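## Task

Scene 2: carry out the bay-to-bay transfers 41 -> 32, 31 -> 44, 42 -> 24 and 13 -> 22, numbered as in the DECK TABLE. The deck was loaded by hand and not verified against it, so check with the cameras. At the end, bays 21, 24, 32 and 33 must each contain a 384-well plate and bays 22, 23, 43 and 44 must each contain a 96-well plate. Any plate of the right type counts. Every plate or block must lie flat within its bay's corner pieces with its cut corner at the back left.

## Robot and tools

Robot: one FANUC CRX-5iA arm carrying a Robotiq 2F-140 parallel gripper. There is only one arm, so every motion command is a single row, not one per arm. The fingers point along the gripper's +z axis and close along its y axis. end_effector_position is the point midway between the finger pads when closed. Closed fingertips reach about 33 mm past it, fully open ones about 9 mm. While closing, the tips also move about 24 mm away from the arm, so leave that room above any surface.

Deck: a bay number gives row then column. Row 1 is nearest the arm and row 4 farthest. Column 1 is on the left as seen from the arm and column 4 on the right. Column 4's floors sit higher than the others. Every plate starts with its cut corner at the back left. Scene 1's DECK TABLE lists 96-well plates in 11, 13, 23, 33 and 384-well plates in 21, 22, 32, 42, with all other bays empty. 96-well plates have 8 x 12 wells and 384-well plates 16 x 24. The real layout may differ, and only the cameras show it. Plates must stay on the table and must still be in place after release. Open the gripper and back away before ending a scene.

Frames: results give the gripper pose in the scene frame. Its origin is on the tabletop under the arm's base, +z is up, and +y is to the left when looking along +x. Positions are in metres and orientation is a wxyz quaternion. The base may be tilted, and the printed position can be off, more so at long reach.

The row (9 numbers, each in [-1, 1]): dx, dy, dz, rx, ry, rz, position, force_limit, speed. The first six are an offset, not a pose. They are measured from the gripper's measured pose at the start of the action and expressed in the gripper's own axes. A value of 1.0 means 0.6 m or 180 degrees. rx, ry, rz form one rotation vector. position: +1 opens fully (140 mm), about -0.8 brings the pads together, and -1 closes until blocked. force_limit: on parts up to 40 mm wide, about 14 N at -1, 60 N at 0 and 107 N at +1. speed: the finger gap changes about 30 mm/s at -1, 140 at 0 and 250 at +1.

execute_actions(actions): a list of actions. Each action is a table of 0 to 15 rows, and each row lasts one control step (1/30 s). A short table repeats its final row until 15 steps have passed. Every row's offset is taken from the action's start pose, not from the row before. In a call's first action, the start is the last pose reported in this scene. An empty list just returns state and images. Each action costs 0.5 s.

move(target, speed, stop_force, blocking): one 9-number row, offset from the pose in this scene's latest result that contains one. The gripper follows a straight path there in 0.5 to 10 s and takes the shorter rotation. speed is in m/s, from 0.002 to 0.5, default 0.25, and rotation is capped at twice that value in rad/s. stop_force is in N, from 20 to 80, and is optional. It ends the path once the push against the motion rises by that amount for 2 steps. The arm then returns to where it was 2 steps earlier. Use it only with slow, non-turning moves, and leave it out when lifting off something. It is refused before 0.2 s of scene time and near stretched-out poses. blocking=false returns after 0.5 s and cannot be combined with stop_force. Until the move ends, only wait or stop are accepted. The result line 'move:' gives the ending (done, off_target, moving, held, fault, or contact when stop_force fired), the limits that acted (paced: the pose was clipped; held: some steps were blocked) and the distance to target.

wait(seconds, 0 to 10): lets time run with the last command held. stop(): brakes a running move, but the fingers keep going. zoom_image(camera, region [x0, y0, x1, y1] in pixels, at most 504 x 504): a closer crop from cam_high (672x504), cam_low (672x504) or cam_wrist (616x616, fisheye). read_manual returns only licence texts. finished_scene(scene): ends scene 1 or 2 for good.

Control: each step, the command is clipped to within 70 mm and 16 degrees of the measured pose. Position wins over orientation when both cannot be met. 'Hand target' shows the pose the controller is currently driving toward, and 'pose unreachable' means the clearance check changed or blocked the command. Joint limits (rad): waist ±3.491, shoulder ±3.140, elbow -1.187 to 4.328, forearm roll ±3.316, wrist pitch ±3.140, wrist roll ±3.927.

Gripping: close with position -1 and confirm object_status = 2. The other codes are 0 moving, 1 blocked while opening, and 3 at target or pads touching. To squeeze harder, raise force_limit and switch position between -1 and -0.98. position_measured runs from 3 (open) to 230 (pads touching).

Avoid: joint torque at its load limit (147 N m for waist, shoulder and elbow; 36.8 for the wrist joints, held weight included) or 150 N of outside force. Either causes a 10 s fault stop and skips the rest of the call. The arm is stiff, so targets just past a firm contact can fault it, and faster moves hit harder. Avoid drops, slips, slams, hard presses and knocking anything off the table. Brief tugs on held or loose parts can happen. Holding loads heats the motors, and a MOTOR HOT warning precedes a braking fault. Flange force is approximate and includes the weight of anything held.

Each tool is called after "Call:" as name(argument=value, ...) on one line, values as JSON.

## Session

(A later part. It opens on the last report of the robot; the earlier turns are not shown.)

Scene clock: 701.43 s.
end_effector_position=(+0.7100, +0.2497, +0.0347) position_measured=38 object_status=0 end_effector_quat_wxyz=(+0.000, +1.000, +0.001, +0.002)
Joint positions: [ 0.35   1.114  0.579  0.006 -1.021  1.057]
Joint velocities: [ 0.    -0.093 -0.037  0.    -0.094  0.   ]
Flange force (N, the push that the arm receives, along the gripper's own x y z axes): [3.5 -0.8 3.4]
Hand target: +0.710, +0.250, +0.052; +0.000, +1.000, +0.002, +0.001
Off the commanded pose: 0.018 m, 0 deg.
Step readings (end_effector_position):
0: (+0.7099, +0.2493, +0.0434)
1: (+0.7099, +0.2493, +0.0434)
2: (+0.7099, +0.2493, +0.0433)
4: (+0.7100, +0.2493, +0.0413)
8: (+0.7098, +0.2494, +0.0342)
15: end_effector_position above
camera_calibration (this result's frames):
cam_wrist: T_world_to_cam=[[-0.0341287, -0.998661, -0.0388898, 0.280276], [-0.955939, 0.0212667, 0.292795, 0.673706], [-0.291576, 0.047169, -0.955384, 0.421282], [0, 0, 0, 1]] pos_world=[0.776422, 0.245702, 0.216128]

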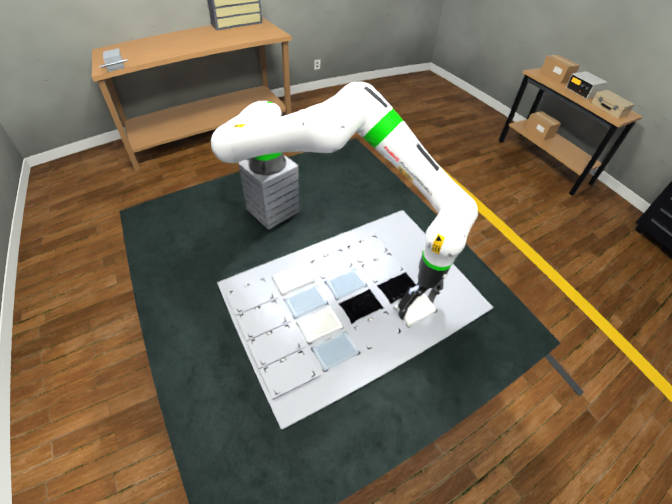

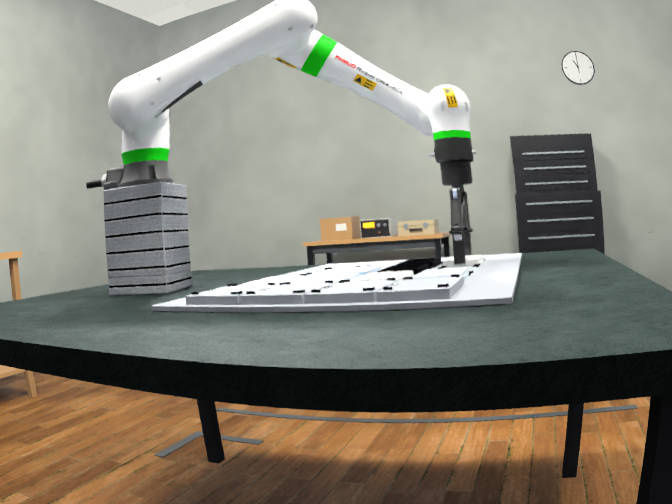

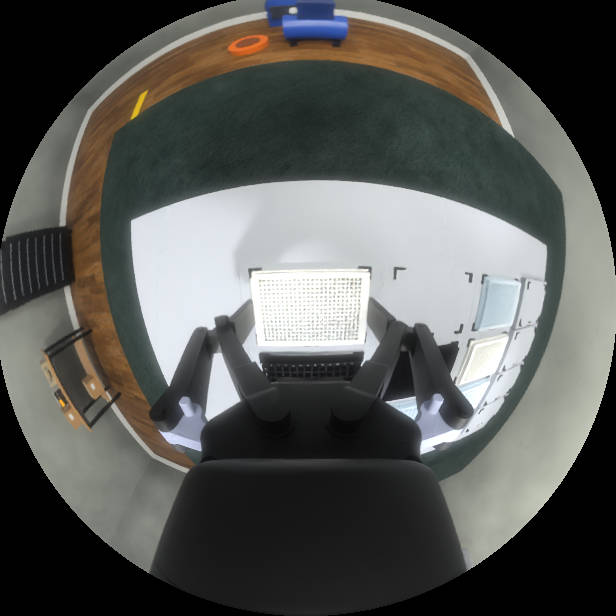

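Call:
zoom_image(camera="cam_wrist", region=[235, 240, 295, 300])

Call:
zoom_image(camera="cam_wrist", region=[335, 240, 395, 300])

Call:
wait(seconds=0)

Call:
zoom_image(camera="cam_wrist", region=[235, 240, 295, 300])

Call:
zoom_image(camera="cam_wrist", region=[335, 240, 395, 300])

Call:
zoom_image(camera="cam_low", region=[410, 220, 510, 280])

Region (235, 240, 295, 300) of cam_wrist's 616x616 image, scaled by 8.400, with more detail than that image has.

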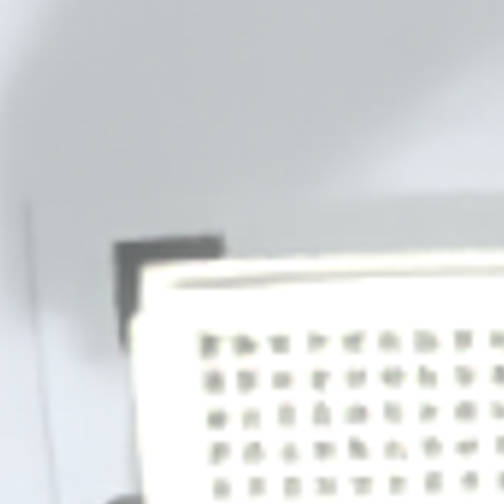

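Region (335, 240, 395, 300) of cam_wrist's 616x616 image, scaled by 8.400, with more detail than that image has.

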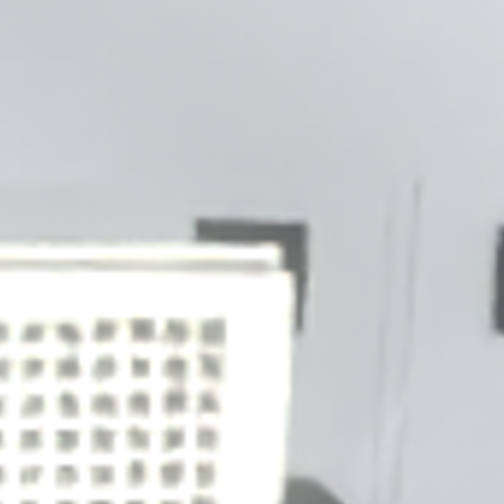

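Scene clock: 712.20 s.
end_effector_position=(+0.7100, +0.2497, +0.0525) position_measured=38 object_status=2 end_effector_quat_wxyz=(+0.000, +1.000, +0.002, +0.001)
Joint positions: [ 0.35   1.088  0.575  0.006 -1.043  1.057]
Joint velocities: [-0.     0.     0.002  0.    -0.002 -0.   ]
Flange force (N, the push that the arm receives, along the gripper's own x y z axes): [3.8 -2.1 0.8]
Hand target: +0.710, +0.250, +0.052; +0.000, +1.000, +0.002, +0.001
Off the commanded pose: 0.001 m, 0 deg.
camera_calibration (this result's frames):
cam_wrist: T_world_to_cam=[[-0.0340494, -0.998668, -0.0387668, 0.280922], [-0.955881, 0.0212173, 0.292988, 0.668437], [-0.291775, 0.0470325, -0.95533, 0.438438], [0, 0, 0, 1]] pos_world=[0.776437, 0.245745, 0.2339]

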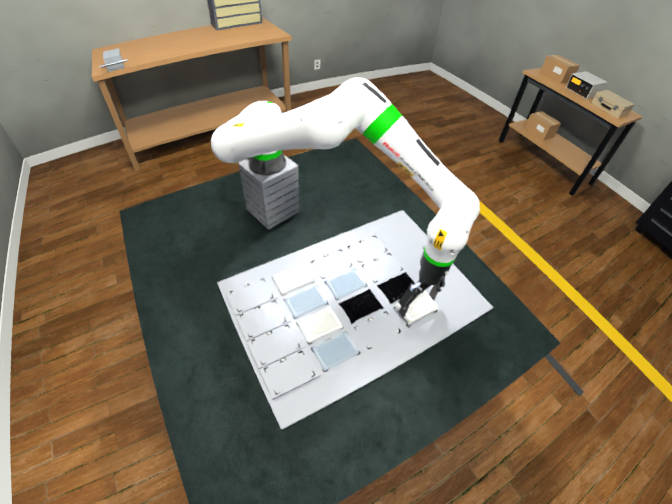

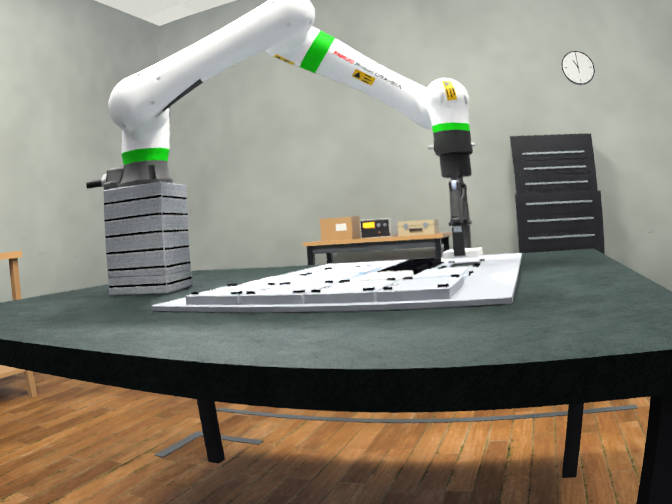

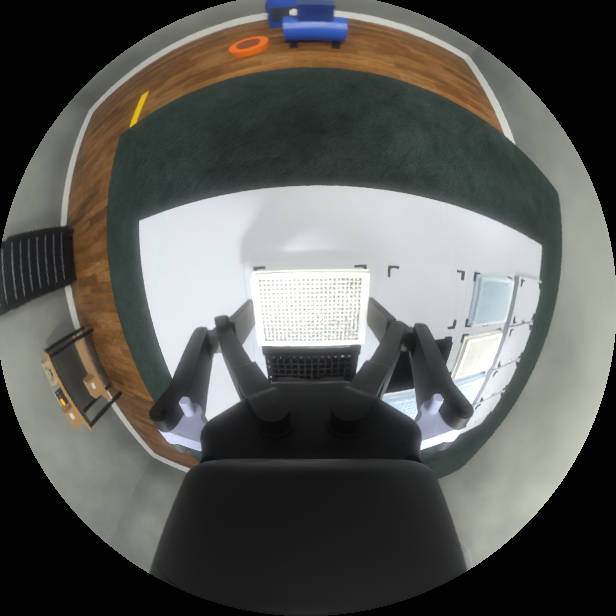

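Region (235, 240, 295, 300) of cam_wrist's 616x616 image, scaled by 8.400, with more detail than that image has.

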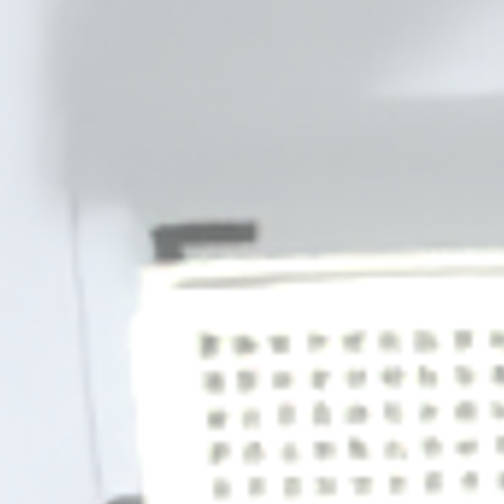

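Region (335, 240, 395, 300) of cam_wrist's 616x616 image, scaled by 8.400, with more detail than that image has.

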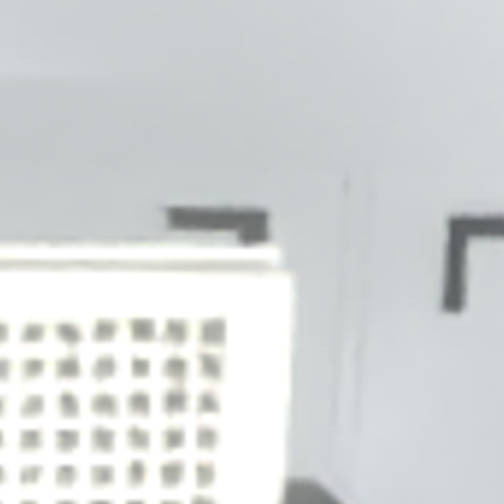

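Region (410, 220, 510, 280) of cam_low's 672x504 image, scaled by 5.040, with more detail than that image has; it fills the top 302 rows of this view, and the rest is white.

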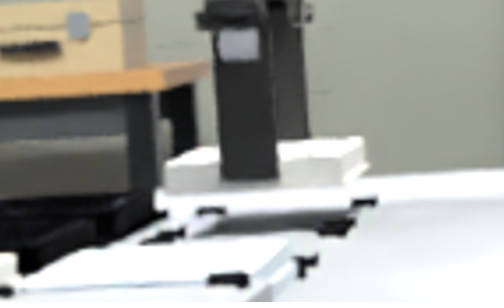

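Call:
move(target=[-0.357,0.0003,-0.00107,0,0,0,-1,-0.3,-0.3], speed=0.36)

Scene clock: 741.47 s.
end_effector_position=(+0.4958, +0.2487, +0.0520) position_measured=38 object_status=2 end_effector_quat_wxyz=(+0.000, +1.000, +0.001, +0.001)
Joint positions: [ 0.542  0.707 -0.189  0.013 -0.662  0.858]
Joint velocities: [ 0.003 -0.003 -0.008  0.008  0.008 -0.011]
Flange force (N, the push that the arm receives, along the gripper's own x y z axes): [4.7 -1.3 3.5]
Hand target: +0.496, +0.249, +0.052; +0.000, +1.000, +0.001, +0.001
Off the commanded pose: 0.000 m, 0 deg.
move: done; limits=paced
camera_calibration (this result's frames):
cam_wrist: T_world_to_cam=[[-0.0347742, -0.998666, -0.0381799, 0.272952], [-0.955761, 0.0220665, 0.293314, 0.463547], [-0.292081, 0.0466906, -0.955253, 0.375805], [0, 0, 0, 1]] pos_world=[0.562297, 0.244813, 0.233445]

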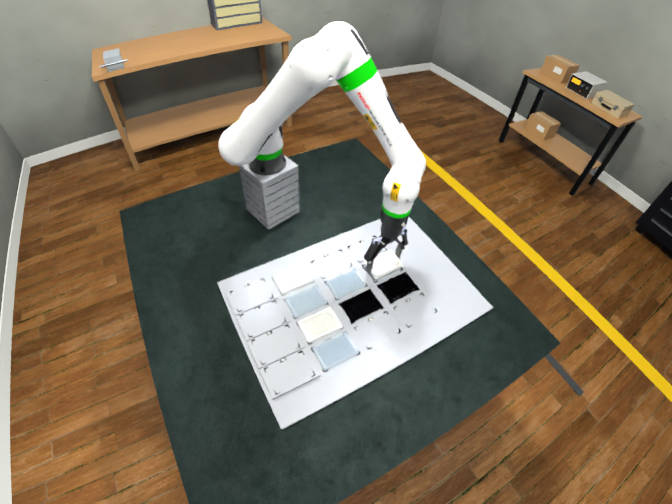

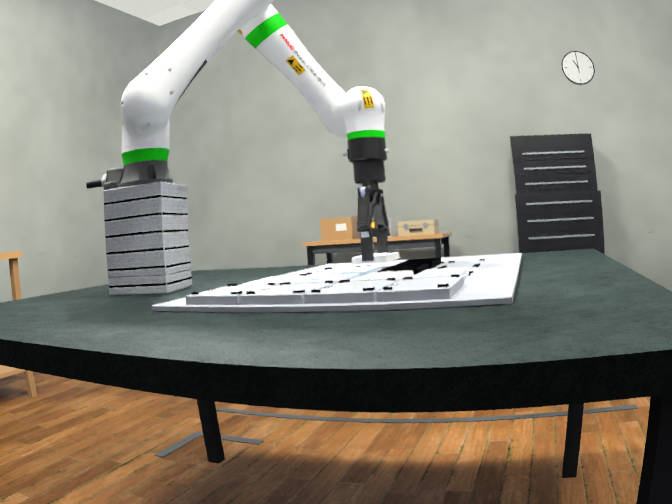

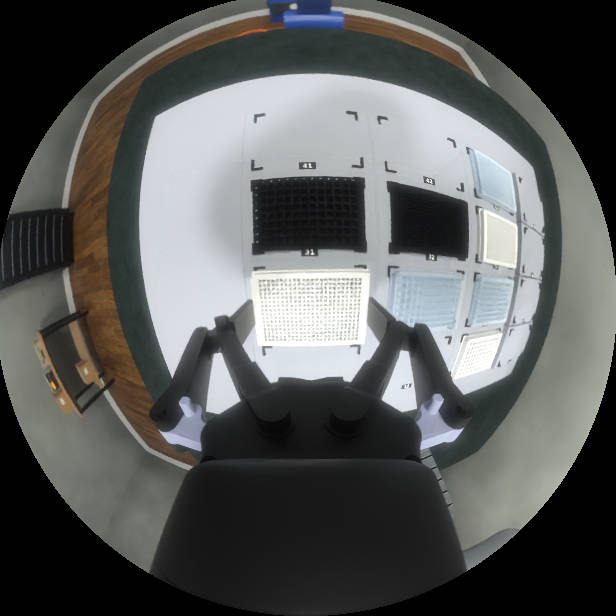

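Call:
wait(seconds=0)

Call:
zoom_image(camera="cam_wrist", region=[235, 240, 295, 300])

Call:
zoom_image(camera="cam_wrist", region=[335, 240, 395, 300])

Scene clock: 750.30 s.
end_effector_position=(+0.4958, +0.2488, +0.0521) position_measured=38 object_status=2 end_effector_quat_wxyz=(+0.000, +1.000, +0.001, +0.001)
Joint positions: [ 0.542  0.707 -0.189  0.014 -0.662  0.857]
Joint velocities: [ 0.     0.    -0.    -0.     0.002 -0.001]
Flange force (N, the push that the arm receives, along the gripper's own x y z axes): [-0.6 2.9 -0.6]
Hand target: +0.496, +0.249, +0.052; +0.000, +1.000, +0.001, +0.001
Off the commanded pose: 0.000 m, 0 deg.
camera_calibration (this result's frames):
cam_wrist: T_world_to_cam=[[-0.0348142, -0.998667, -0.0380979, 0.272993], [-0.955861, 0.0221451, 0.292983, 0.463563], [-0.291748, 0.0466163, -0.955358, 0.375685], [0, 0, 0, 1]] pos_world=[0.562212, 0.244851, 0.233498]

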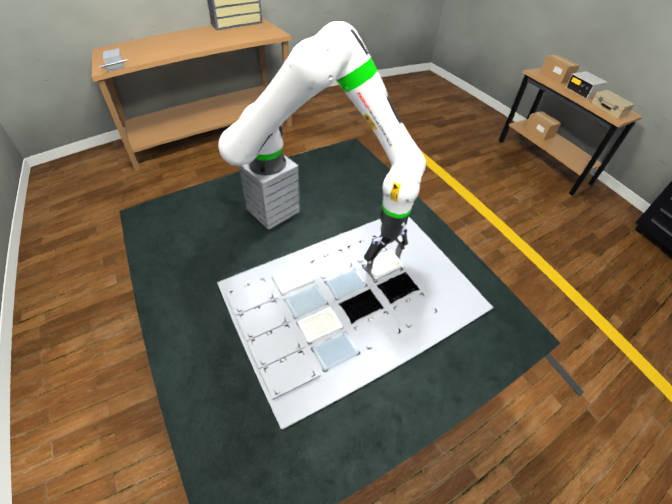

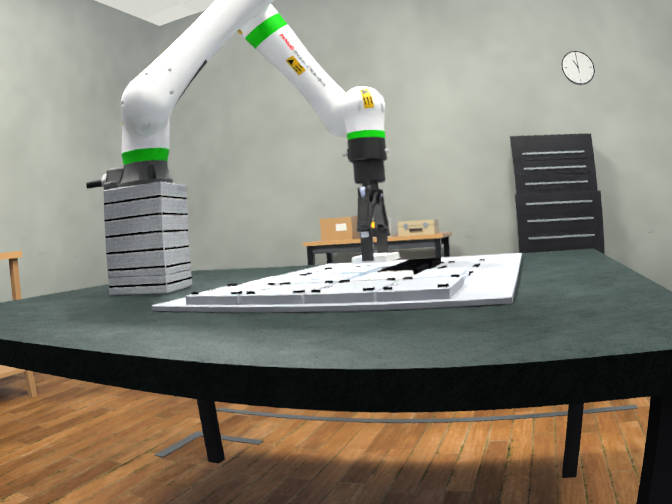

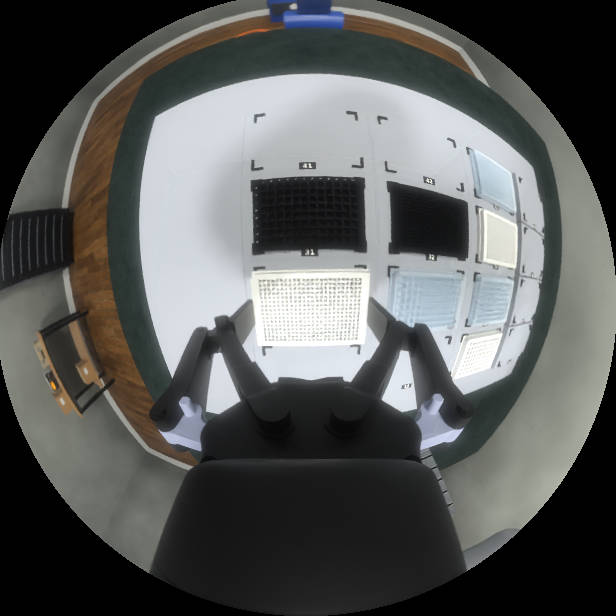

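Region (235, 240, 295, 300) of cam_wrist's 616x616 image, scaled by 8.400, with more detail than that image has.

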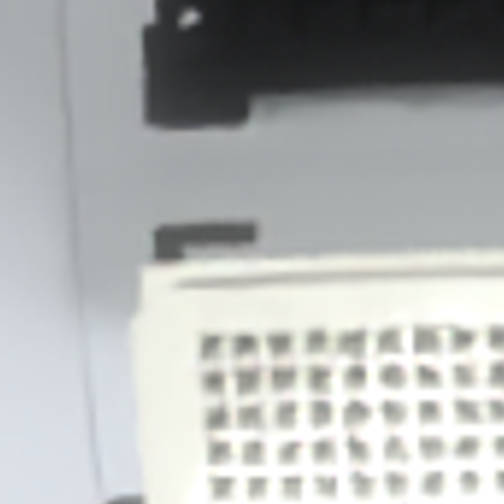

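Region (335, 240, 395, 300) of cam_wrist's 616x616 image, scaled by 8.400, with more detail than that image has.

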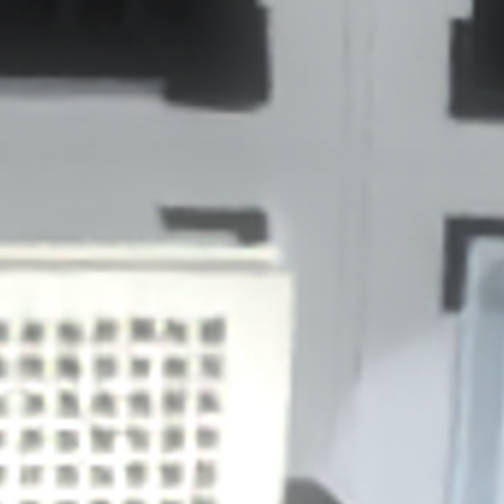

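Call:
execute_actions(actions=[[[-0.0001,-0.0001,0.00038,0,0,-0.0001,-1,-0.3,-0.3],[-0.00017,-0.00017,0.0025,0,0,-0.00023,-1,-0.3,-0.3],[-0.00017,-0.00017,0.00686,0,0,-0.00023,-1,-0.3,-0.3],[-0.00017,-0.00017,0.01296,0,0,-0.00023,-1,-0.3,-0.3],[-0.00017,-0.00017,0.01971,0,0,-0.00023,-1,-0.3,-0.3],[-0.00017,-0.00017,0.02581,0,0,-0.00023,-1,-0.3,-0.3],[-0.00017,-0.00017,0.03017,0,0,-0.00023,-1,-0.3,-0.3],[-0.00017,-0.00017,0.03229,0,0,-0.00023,-1,-0.3,-0.3],[-0.00017,-0.00017,0.03267,0,0,-0.00023,-1,-0.3,-0.3],[-0.00017,-0.00017,0.03267,0,0,-0.00023,-1,-0.3,-0.3],[-0.00017,-0.00017,0.03267,0,0,-0.00023,-1,-0.3,-0.3],[-0.00017,-0.00017,0.03267,0,0,-0.00023,-1,-0.3,-0.3],[-0.00017,-0.00017,0.03267,0,0,-0.00023,-1,-0.3,-0.3],[-0.00017,-0.00017,0.03267,0,0,-0.00023,1,-0.3,0.3]]])

Scene clock: 769.73 s.
end_effector_position=(+0.4957, +0.2490, +0.0327) position_measured=38 object_status=0 end_effector_quat_wxyz=(+0.000, +1.000, +0.002, +0.002)
Joint positions: [ 0.542  0.745 -0.185  0.015 -0.628  0.857]
Joint velocities: [-0.     0.011 -0.     0.001  0.011  0.   ]
Flange force (N, the push that the arm receives, along the gripper's own x y z axes): [3.7 -1.0 -2.0]
Hand target: +0.496, +0.249, +0.032; +0.001, +1.000, +0.001, +0.002
Off the commanded pose: 0.000 m, 0 deg.
Step readings (end_effector_position):
0: (+0.4958, +0.2488, +0.0521)
1: (+0.4958, +0.2488, +0.0521)
2: (+0.4958, +0.2488, +0.0520)
4: (+0.4957, +0.2488, +0.0506)
8: (+0.4956, +0.2488, +0.0405)
15: end_effector_position above
camera_calibration (this result's frames):
cam_wrist: T_world_to_cam=[[-0.0338513, -0.998701, -0.0380908, 0.271971], [-0.955921, 0.0212316, 0.292857, 0.469455], [-0.291667, 0.0463254, -0.955397, 0.357227], [0, 0, 0, 1]] pos_world=[0.562159, 0.245102, 0.21417]

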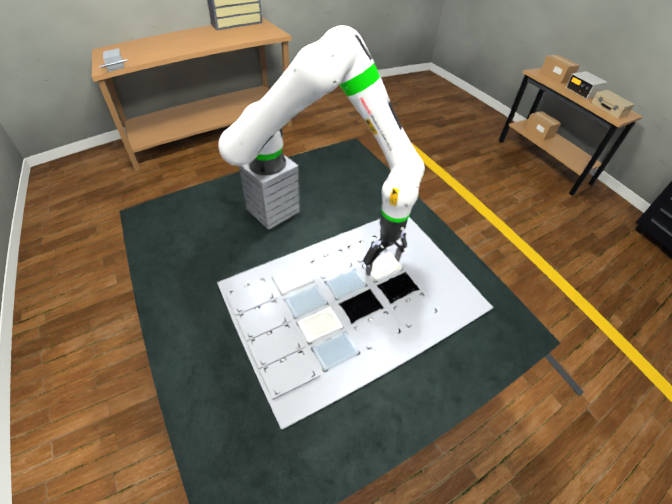

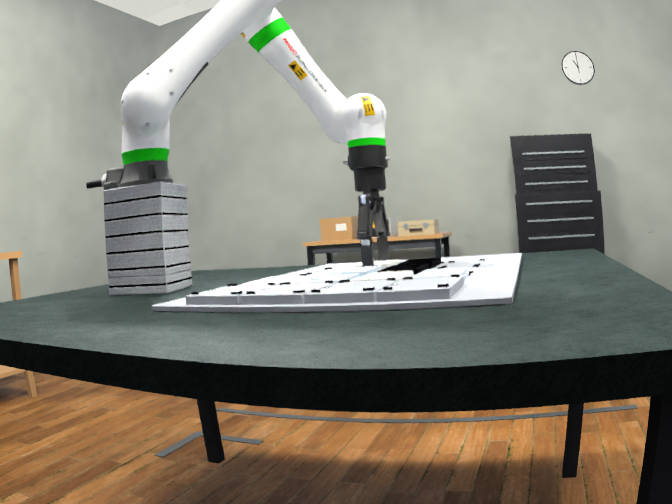

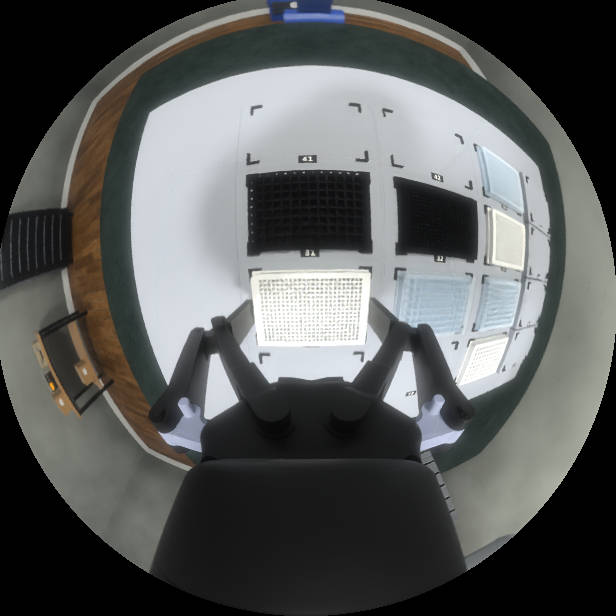

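Call:
wait(seconds=0)

Call:
zoom_image(camera="cam_wrist", region=[225, 235, 400, 375])

Call:
zoom_image(camera="cam_wrist", region=[235, 240, 295, 300])

Call:
zoom_image(camera="cam_wrist", region=[335, 240, 395, 300])

Scene clock: 777.17 s.
end_effector_position=(+0.4958, +0.2488, +0.0325) position_measured=3 object_status=3 end_effector_quat_wxyz=(+0.001, +1.000, +0.001, +0.002)
Joint positions: [ 0.542  0.745 -0.185  0.015 -0.627  0.857]
Joint velocities: [-0.    -0.    -0.001 -0.001 -0.002  0.   ]
Flange force (N, the push that the arm receives, along the gripper's own x y z axes): [0.0 -0.2 -1.9]
Hand target: +0.496, +0.249, +0.032; +0.001, +1.000, +0.001, +0.002
Off the commanded pose: 0.000 m, 0 deg.
camera_calibration (this result's frames):
cam_wrist: T_world_to_cam=[[-0.0341465, -0.998693, -0.0380399, 0.271968], [-0.955889, 0.0215251, 0.292937, 0.469479], [-0.291735, 0.0463647, -0.955375, 0.357018], [0, 0, 0, 1]] pos_world=[0.562211, 0.244954, 0.213904]

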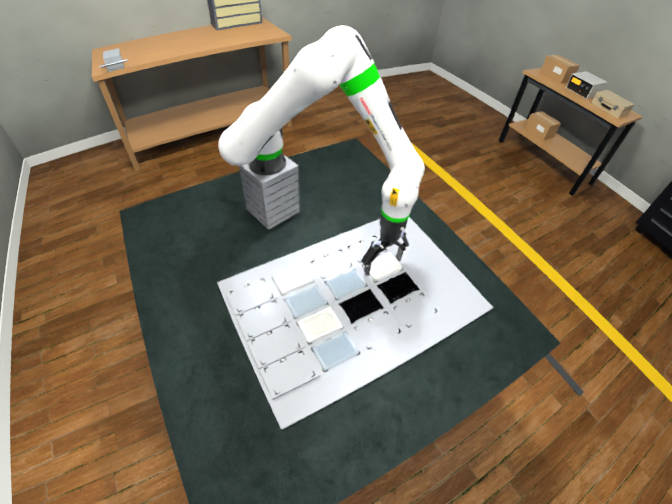

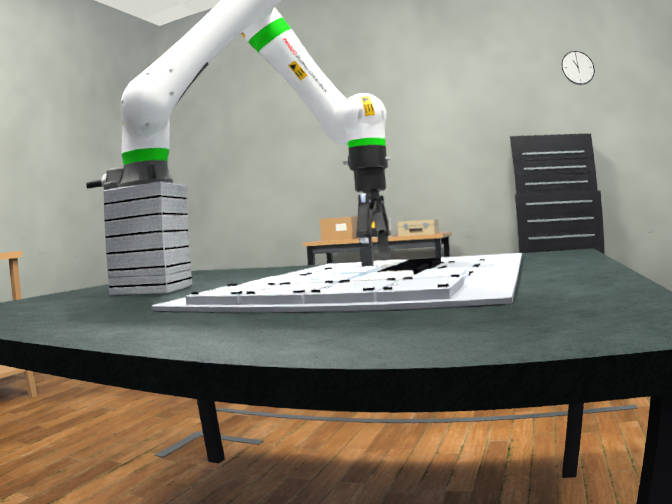

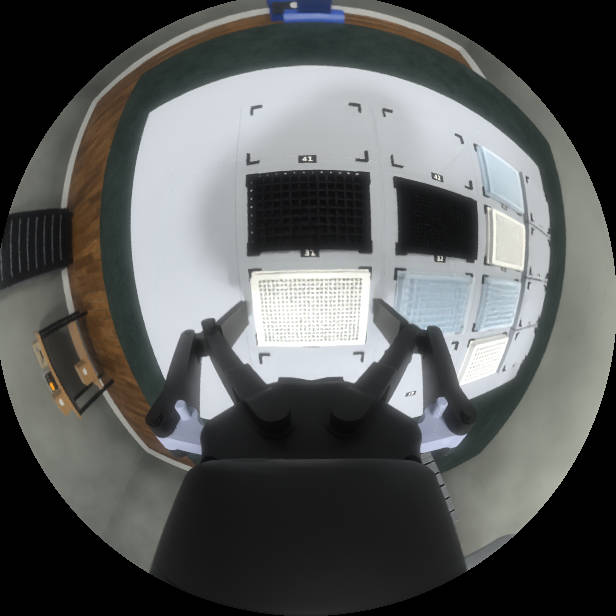

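Region (225, 235, 400, 375) of cam_wrist's 616x616 image, scaled by 2.880, with more detail than that image has; it fills the top 403 rows of this view, and the rest is white.

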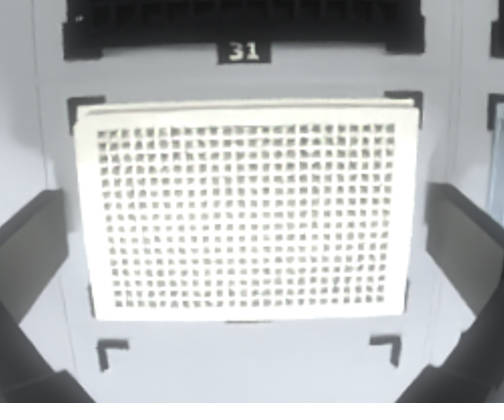

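Region (235, 240, 295, 300) of cam_wrist's 616x616 image, scaled by 8.400, with more detail than that image has.

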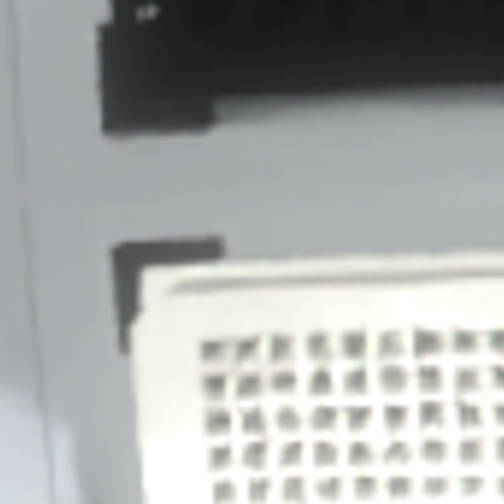

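Region (335, 240, 395, 300) of cam_wrist's 616x616 image, scaled by 8.400, with more detail than that image has.

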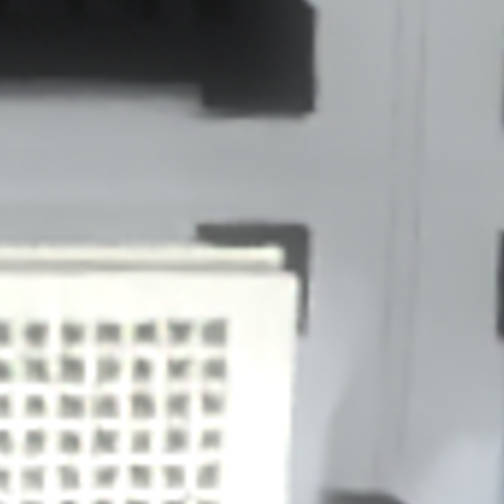

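Call:
execute_actions(actions=[[[0.00224,0,0,0,0,0,1,-0.3,0.3],[0.00884,0,0,0,0,0,1,-0.3,0.3],[0.01947,0,0.0001,0,0,0,1,-0.3,0.3],[0.0336,0,0.00015,0,0,0,1,-0.3,0.3],[0.05053,0,0.0002,0,0,0,1,-0.3,0.3],[0.06939,0,0.0003,0,0,0,1,-0.3,0.3],[0.08925,-0.00005,0.0004,0,0,0,1,-0.3,0.3],[0.10911,-0.00006,0.0005,0,0,0,1,-0.3,0.3],[0.12797,-0.00007,0.00057,0,0,0,1,-0.3,0.3],[0.1449,-0.00008,0.00065,0,0,0,1,-0.3,0.3],[0.15903,-0.00009,0.0007,0,0,0,1,-0.3,0.3],[0.16966,-0.0001,0.00076,0,0,0,1,-0.3,0.3],[0.17626,-0.0001,0.0008,0,0,0,1,-0.3,0.3],[0.1785,-0.0001,0.0008,0,0,0,1,-0.3,0.3]]])

Scene clock: 825.10 s.
end_effector_position=(+0.5810, +0.2472, +0.0349) position_measured=3 object_status=3 end_effector_quat_wxyz=(+0.001, +1.000, +0.001, +0.009)
Joint positions: [ 0.454  0.857  0.052  0.024 -0.741  0.938]
Joint velocities: [-0.2    0.34   0.694 -0.    -0.35   0.223]
Flange force (N, the push that the arm receives, along the gripper's own x y z axes): [2.3 2.3 1.0]
Hand target: +0.601, +0.248, +0.033; +0.000, +1.000, +0.001, +0.006
Off the commanded pose: 0.022 m, 1 deg.
Step readings (end_effector_position):
0: (+0.4958, +0.2488, +0.0325)
1: (+0.4958, +0.2488, +0.0325)
2: (+0.4963, +0.2489, +0.0325)
4: (+0.4999, +0.2489, +0.0325)
8: (+0.5213, +0.2486, +0.0331)
15: end_effector_position above
camera_calibration (this result's frames):
cam_wrist: T_world_to_cam=[[-0.0343766, -0.998682, -0.0381023, 0.273467], [-0.960022, 0.0224002, 0.279028, 0.552958], [-0.277807, 0.0461711, -0.959527, 0.376347], [0, 0, 0, 1]] pos_world=[0.644805, 0.243344, 0.217244]

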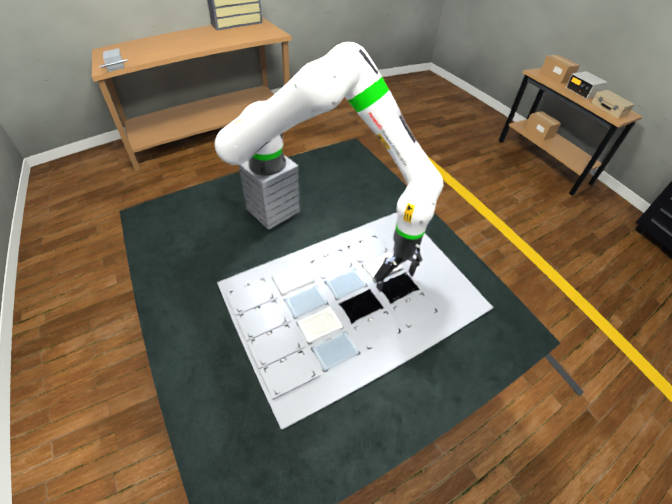

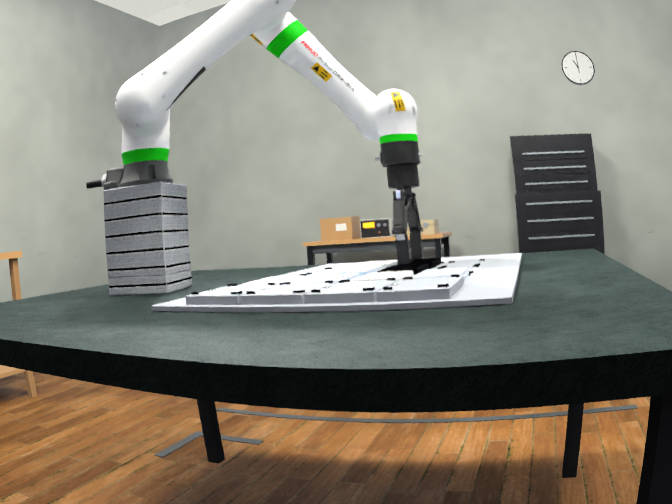

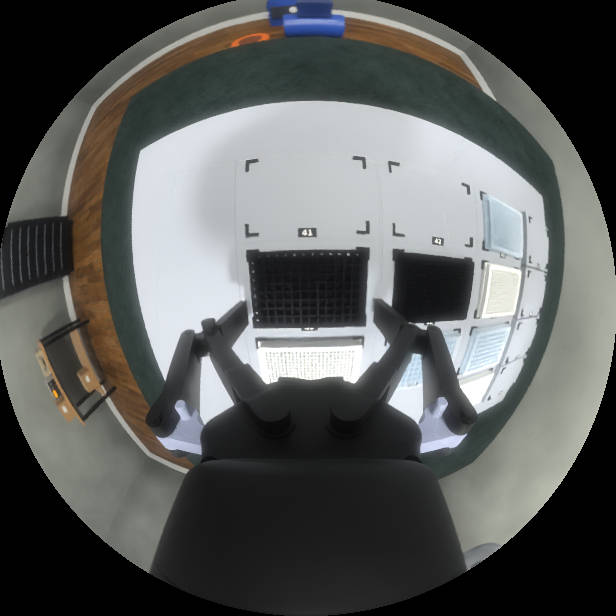

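Call:
wait(seconds=0)

Call:
zoom_image(camera="cam_wrist", region=[235, 240, 295, 300])

Call:
zoom_image(camera="cam_wrist", region=[335, 240, 395, 300])

Call:
zoom_image(camera="cam_wrist", region=[225, 235, 400, 375])

Scene clock: 838.10 s.
end_effector_position=(+0.6013, +0.2482, +0.0335) position_measured=3 object_status=3 end_effector_quat_wxyz=(+0.000, +1.000, +0.001, +0.006)
Joint positions: [ 0.435  0.896  0.13   0.016 -0.784  0.964]
Joint velocities: [-0.001 -0.    -0.001  0.001  0.001 -0.001]
Flange force (N, the push that the arm receives, along the gripper's own x y z axes): [-0.5 1.4 0.0]
Hand target: +0.601, +0.248, +0.033; +0.000, +1.000, +0.001, +0.006
Off the commanded pose: 0.002 m, 0 deg.
camera_calibration (this result's frames):
cam_wrist: T_world_to_cam=[[-0.0340665, -0.998663, -0.0388861, 0.27495], [-0.958391, 0.0216095, 0.284638, 0.571793], [-0.283417, 0.0469647, -0.957846, 0.383735], [0, 0, 0, 1]] pos_world=[0.666126, 0.244204, 0.215497]

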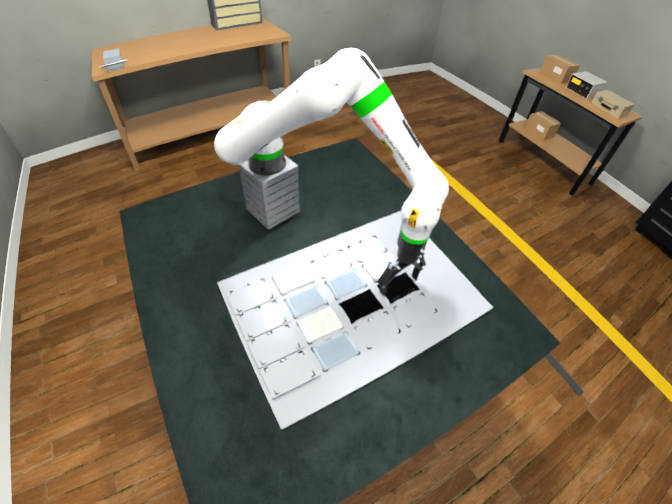

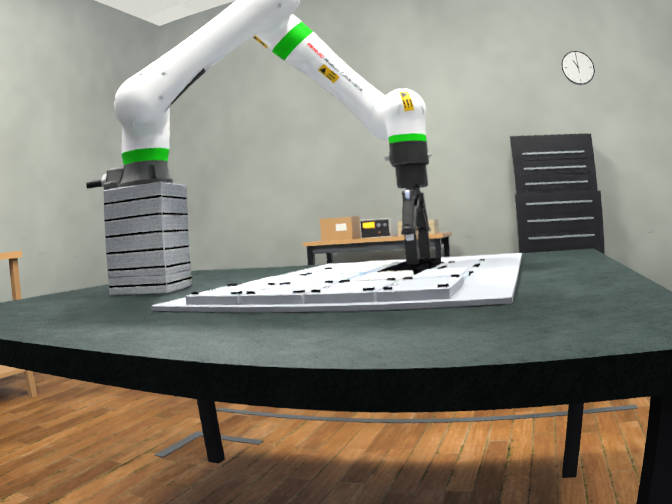

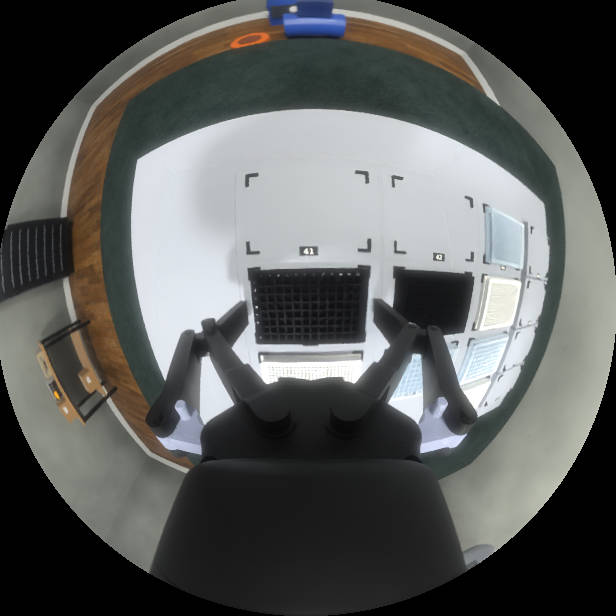

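Region (235, 240, 295, 300) of cam_wrist's 616x616 image, scaled by 8.400, with more detail than that image has.

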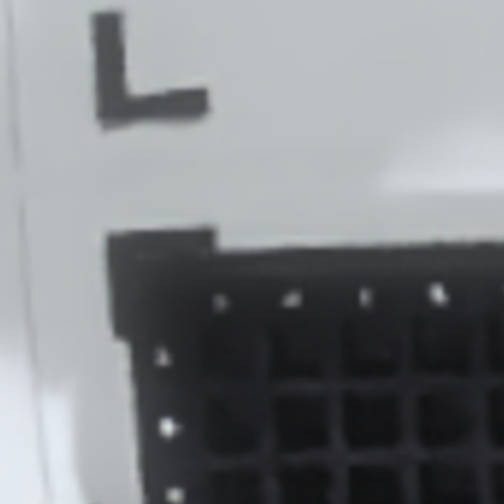

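Region (335, 240, 395, 300) of cam_wrist's 616x616 image, scaled by 8.400, with more detail than that image has.

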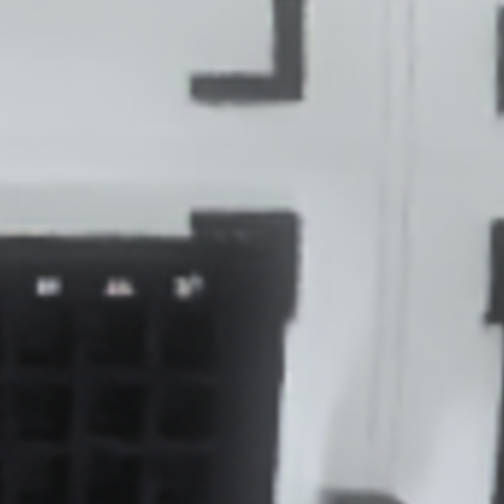

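Region (225, 235, 400, 375) of cam_wrist's 616x616 image, scaled by 2.880, with more detail than that image has; it fills the top 403 rows of this view, and the rest is white.

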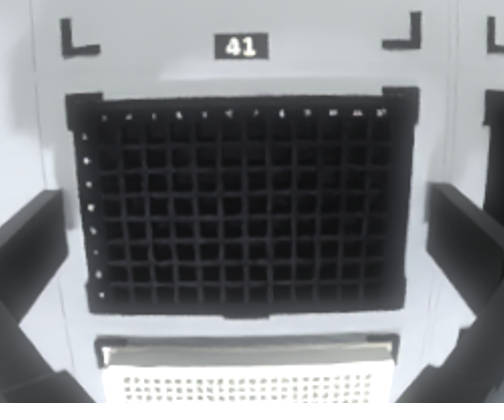

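Call:
execute_actions(actions=[[[0.0008,-0.00055,0.00055,0,-0.0008,0,1,-0.3,0.3],[0.0019,-0.0013,0.0013,0,-0.002,0,1,-0.3,0.3],[0.00267,-0.00183,0.00183,0,-0.00277,0,1,-0.3,0.3],[0.00267,-0.00183,0.00183,0,-0.00277,0,-1,-0.3,-0.3],[0.00267,-0.00183,0.00183,0,-0.00277,0,-1,-0.3,-0.3],[0.00267,-0.00183,0.00183,0,-0.00277,0,-1,-0.3,-0.3],[0.00267,-0.00183,0.00183,0,-0.00277,0,-1,-0.3,-0.3],[0.00267,-0.00183,0.00183,0,-0.00277,0,-1,-0.3,-0.3],[0.00267,-0.00183,0.00183,0,-0.00277,0,-1,-0.3,-0.3],[0.00267,-0.00183,0.00183,0,-0.00277,0,-1,-0.3,-0.3],[0.00267,-0.00183,0.00183,0,-0.00277,0,-1,-0.3,-0.3],[0.00267,-0.00183,0.0006,0,-0.00277,0,-1,-0.3,-0.3],[0.00274,-0.00183,-0.0065,0,-0.00277,0,-1,-0.3,-0.3],[0.00285,-0.00183,-0.0199,0,-0.00277,0,-1,-0.3,-0.3],[0.00297,-0.00183,-0.0345,0,-0.00277,0,-1,-0.3,-0.3]]])

Call:
zoom_image(camera="cam_wrist", region=[235, 240, 295, 300])

Call:
zoom_image(camera="cam_wrist", region=[335, 240, 395, 300])

Scene clock: 908.37 s.
end_effector_position=(+0.6026, +0.2492, +0.0363) position_measured=38 object_status=0 end_effector_quat_wxyz=(+0.000, +1.000, +0.001, +0.001)
Joint positions: [ 0.432  0.899  0.149  0.009 -0.807  0.972]
Joint velocities: [ 0.001 -0.172 -0.022  0.001 -0.151  0.002]
Flange force (N, the push that the arm receives, along the gripper's own x y z axes): [9.0 -5.6 25.1]
Hand target: +0.603, +0.249, +0.054; +0.000, +1.000, +0.001, +0.002
Off the commanded pose: 0.018 m, 0 deg.
Step readings (end_effector_position):
0: (+0.6013, +0.2482, +0.0335)
1: (+0.6013, +0.2482, +0.0335)
2: (+0.6014, +0.2483, +0.0334)
4: (+0.6021, +0.2488, +0.0330)
8: (+0.6028, +0.2492, +0.0325)
15: end_effector_position above
camera_calibration (this result's frames):
cam_wrist: T_world_to_cam=[[-0.0346176, -0.998665, -0.0383301, 0.276398], [-0.955669, 0.0218572, 0.293631, 0.570205], [-0.292402, 0.0467957, -0.95515, 0.392094], [0, 0, 0, 1]] pos_world=[0.669145, 0.245217, 0.217673]

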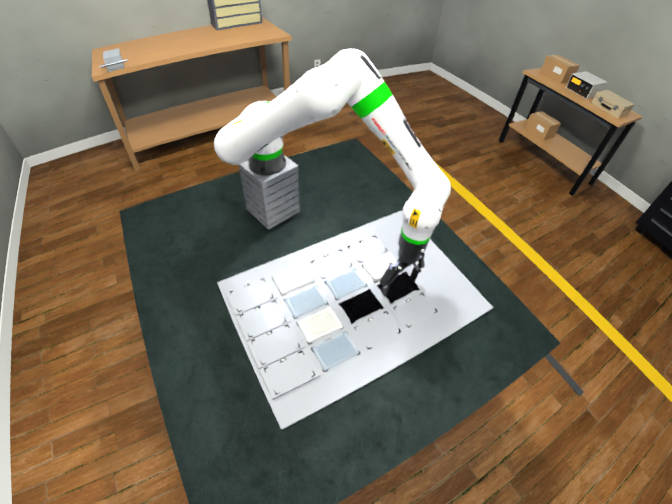

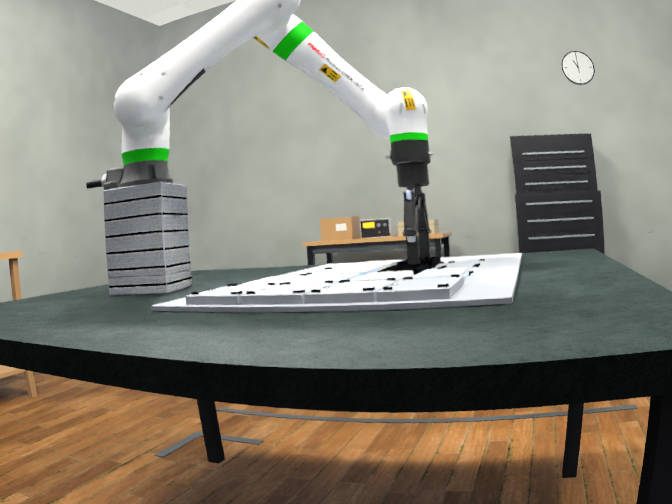

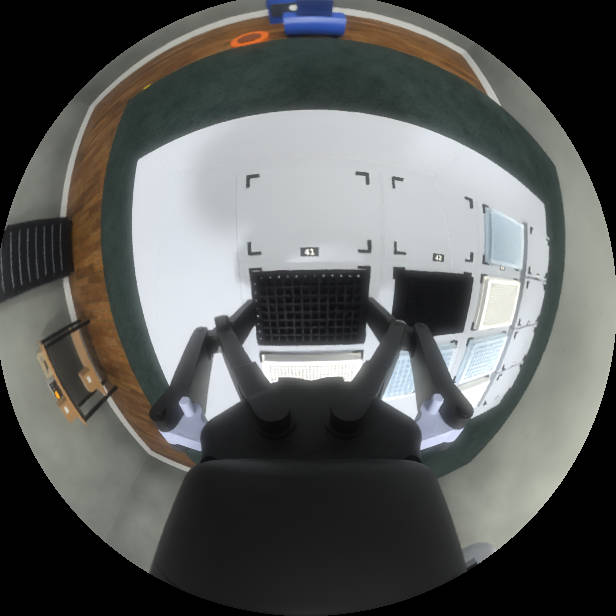

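Region (235, 240, 295, 300) of cam_wrist's 616x616 image, scaled by 8.400, with more detail than that image has.

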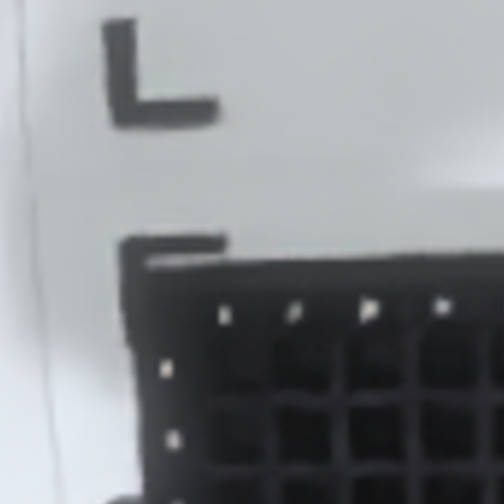

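Region (335, 240, 395, 300) of cam_wrist's 616x616 image, scaled by 8.400, with more detail than that image has.

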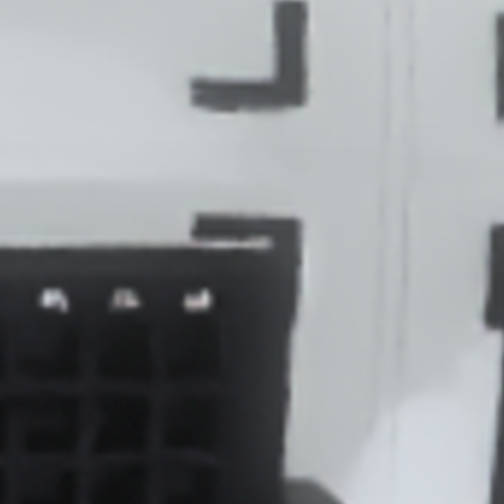

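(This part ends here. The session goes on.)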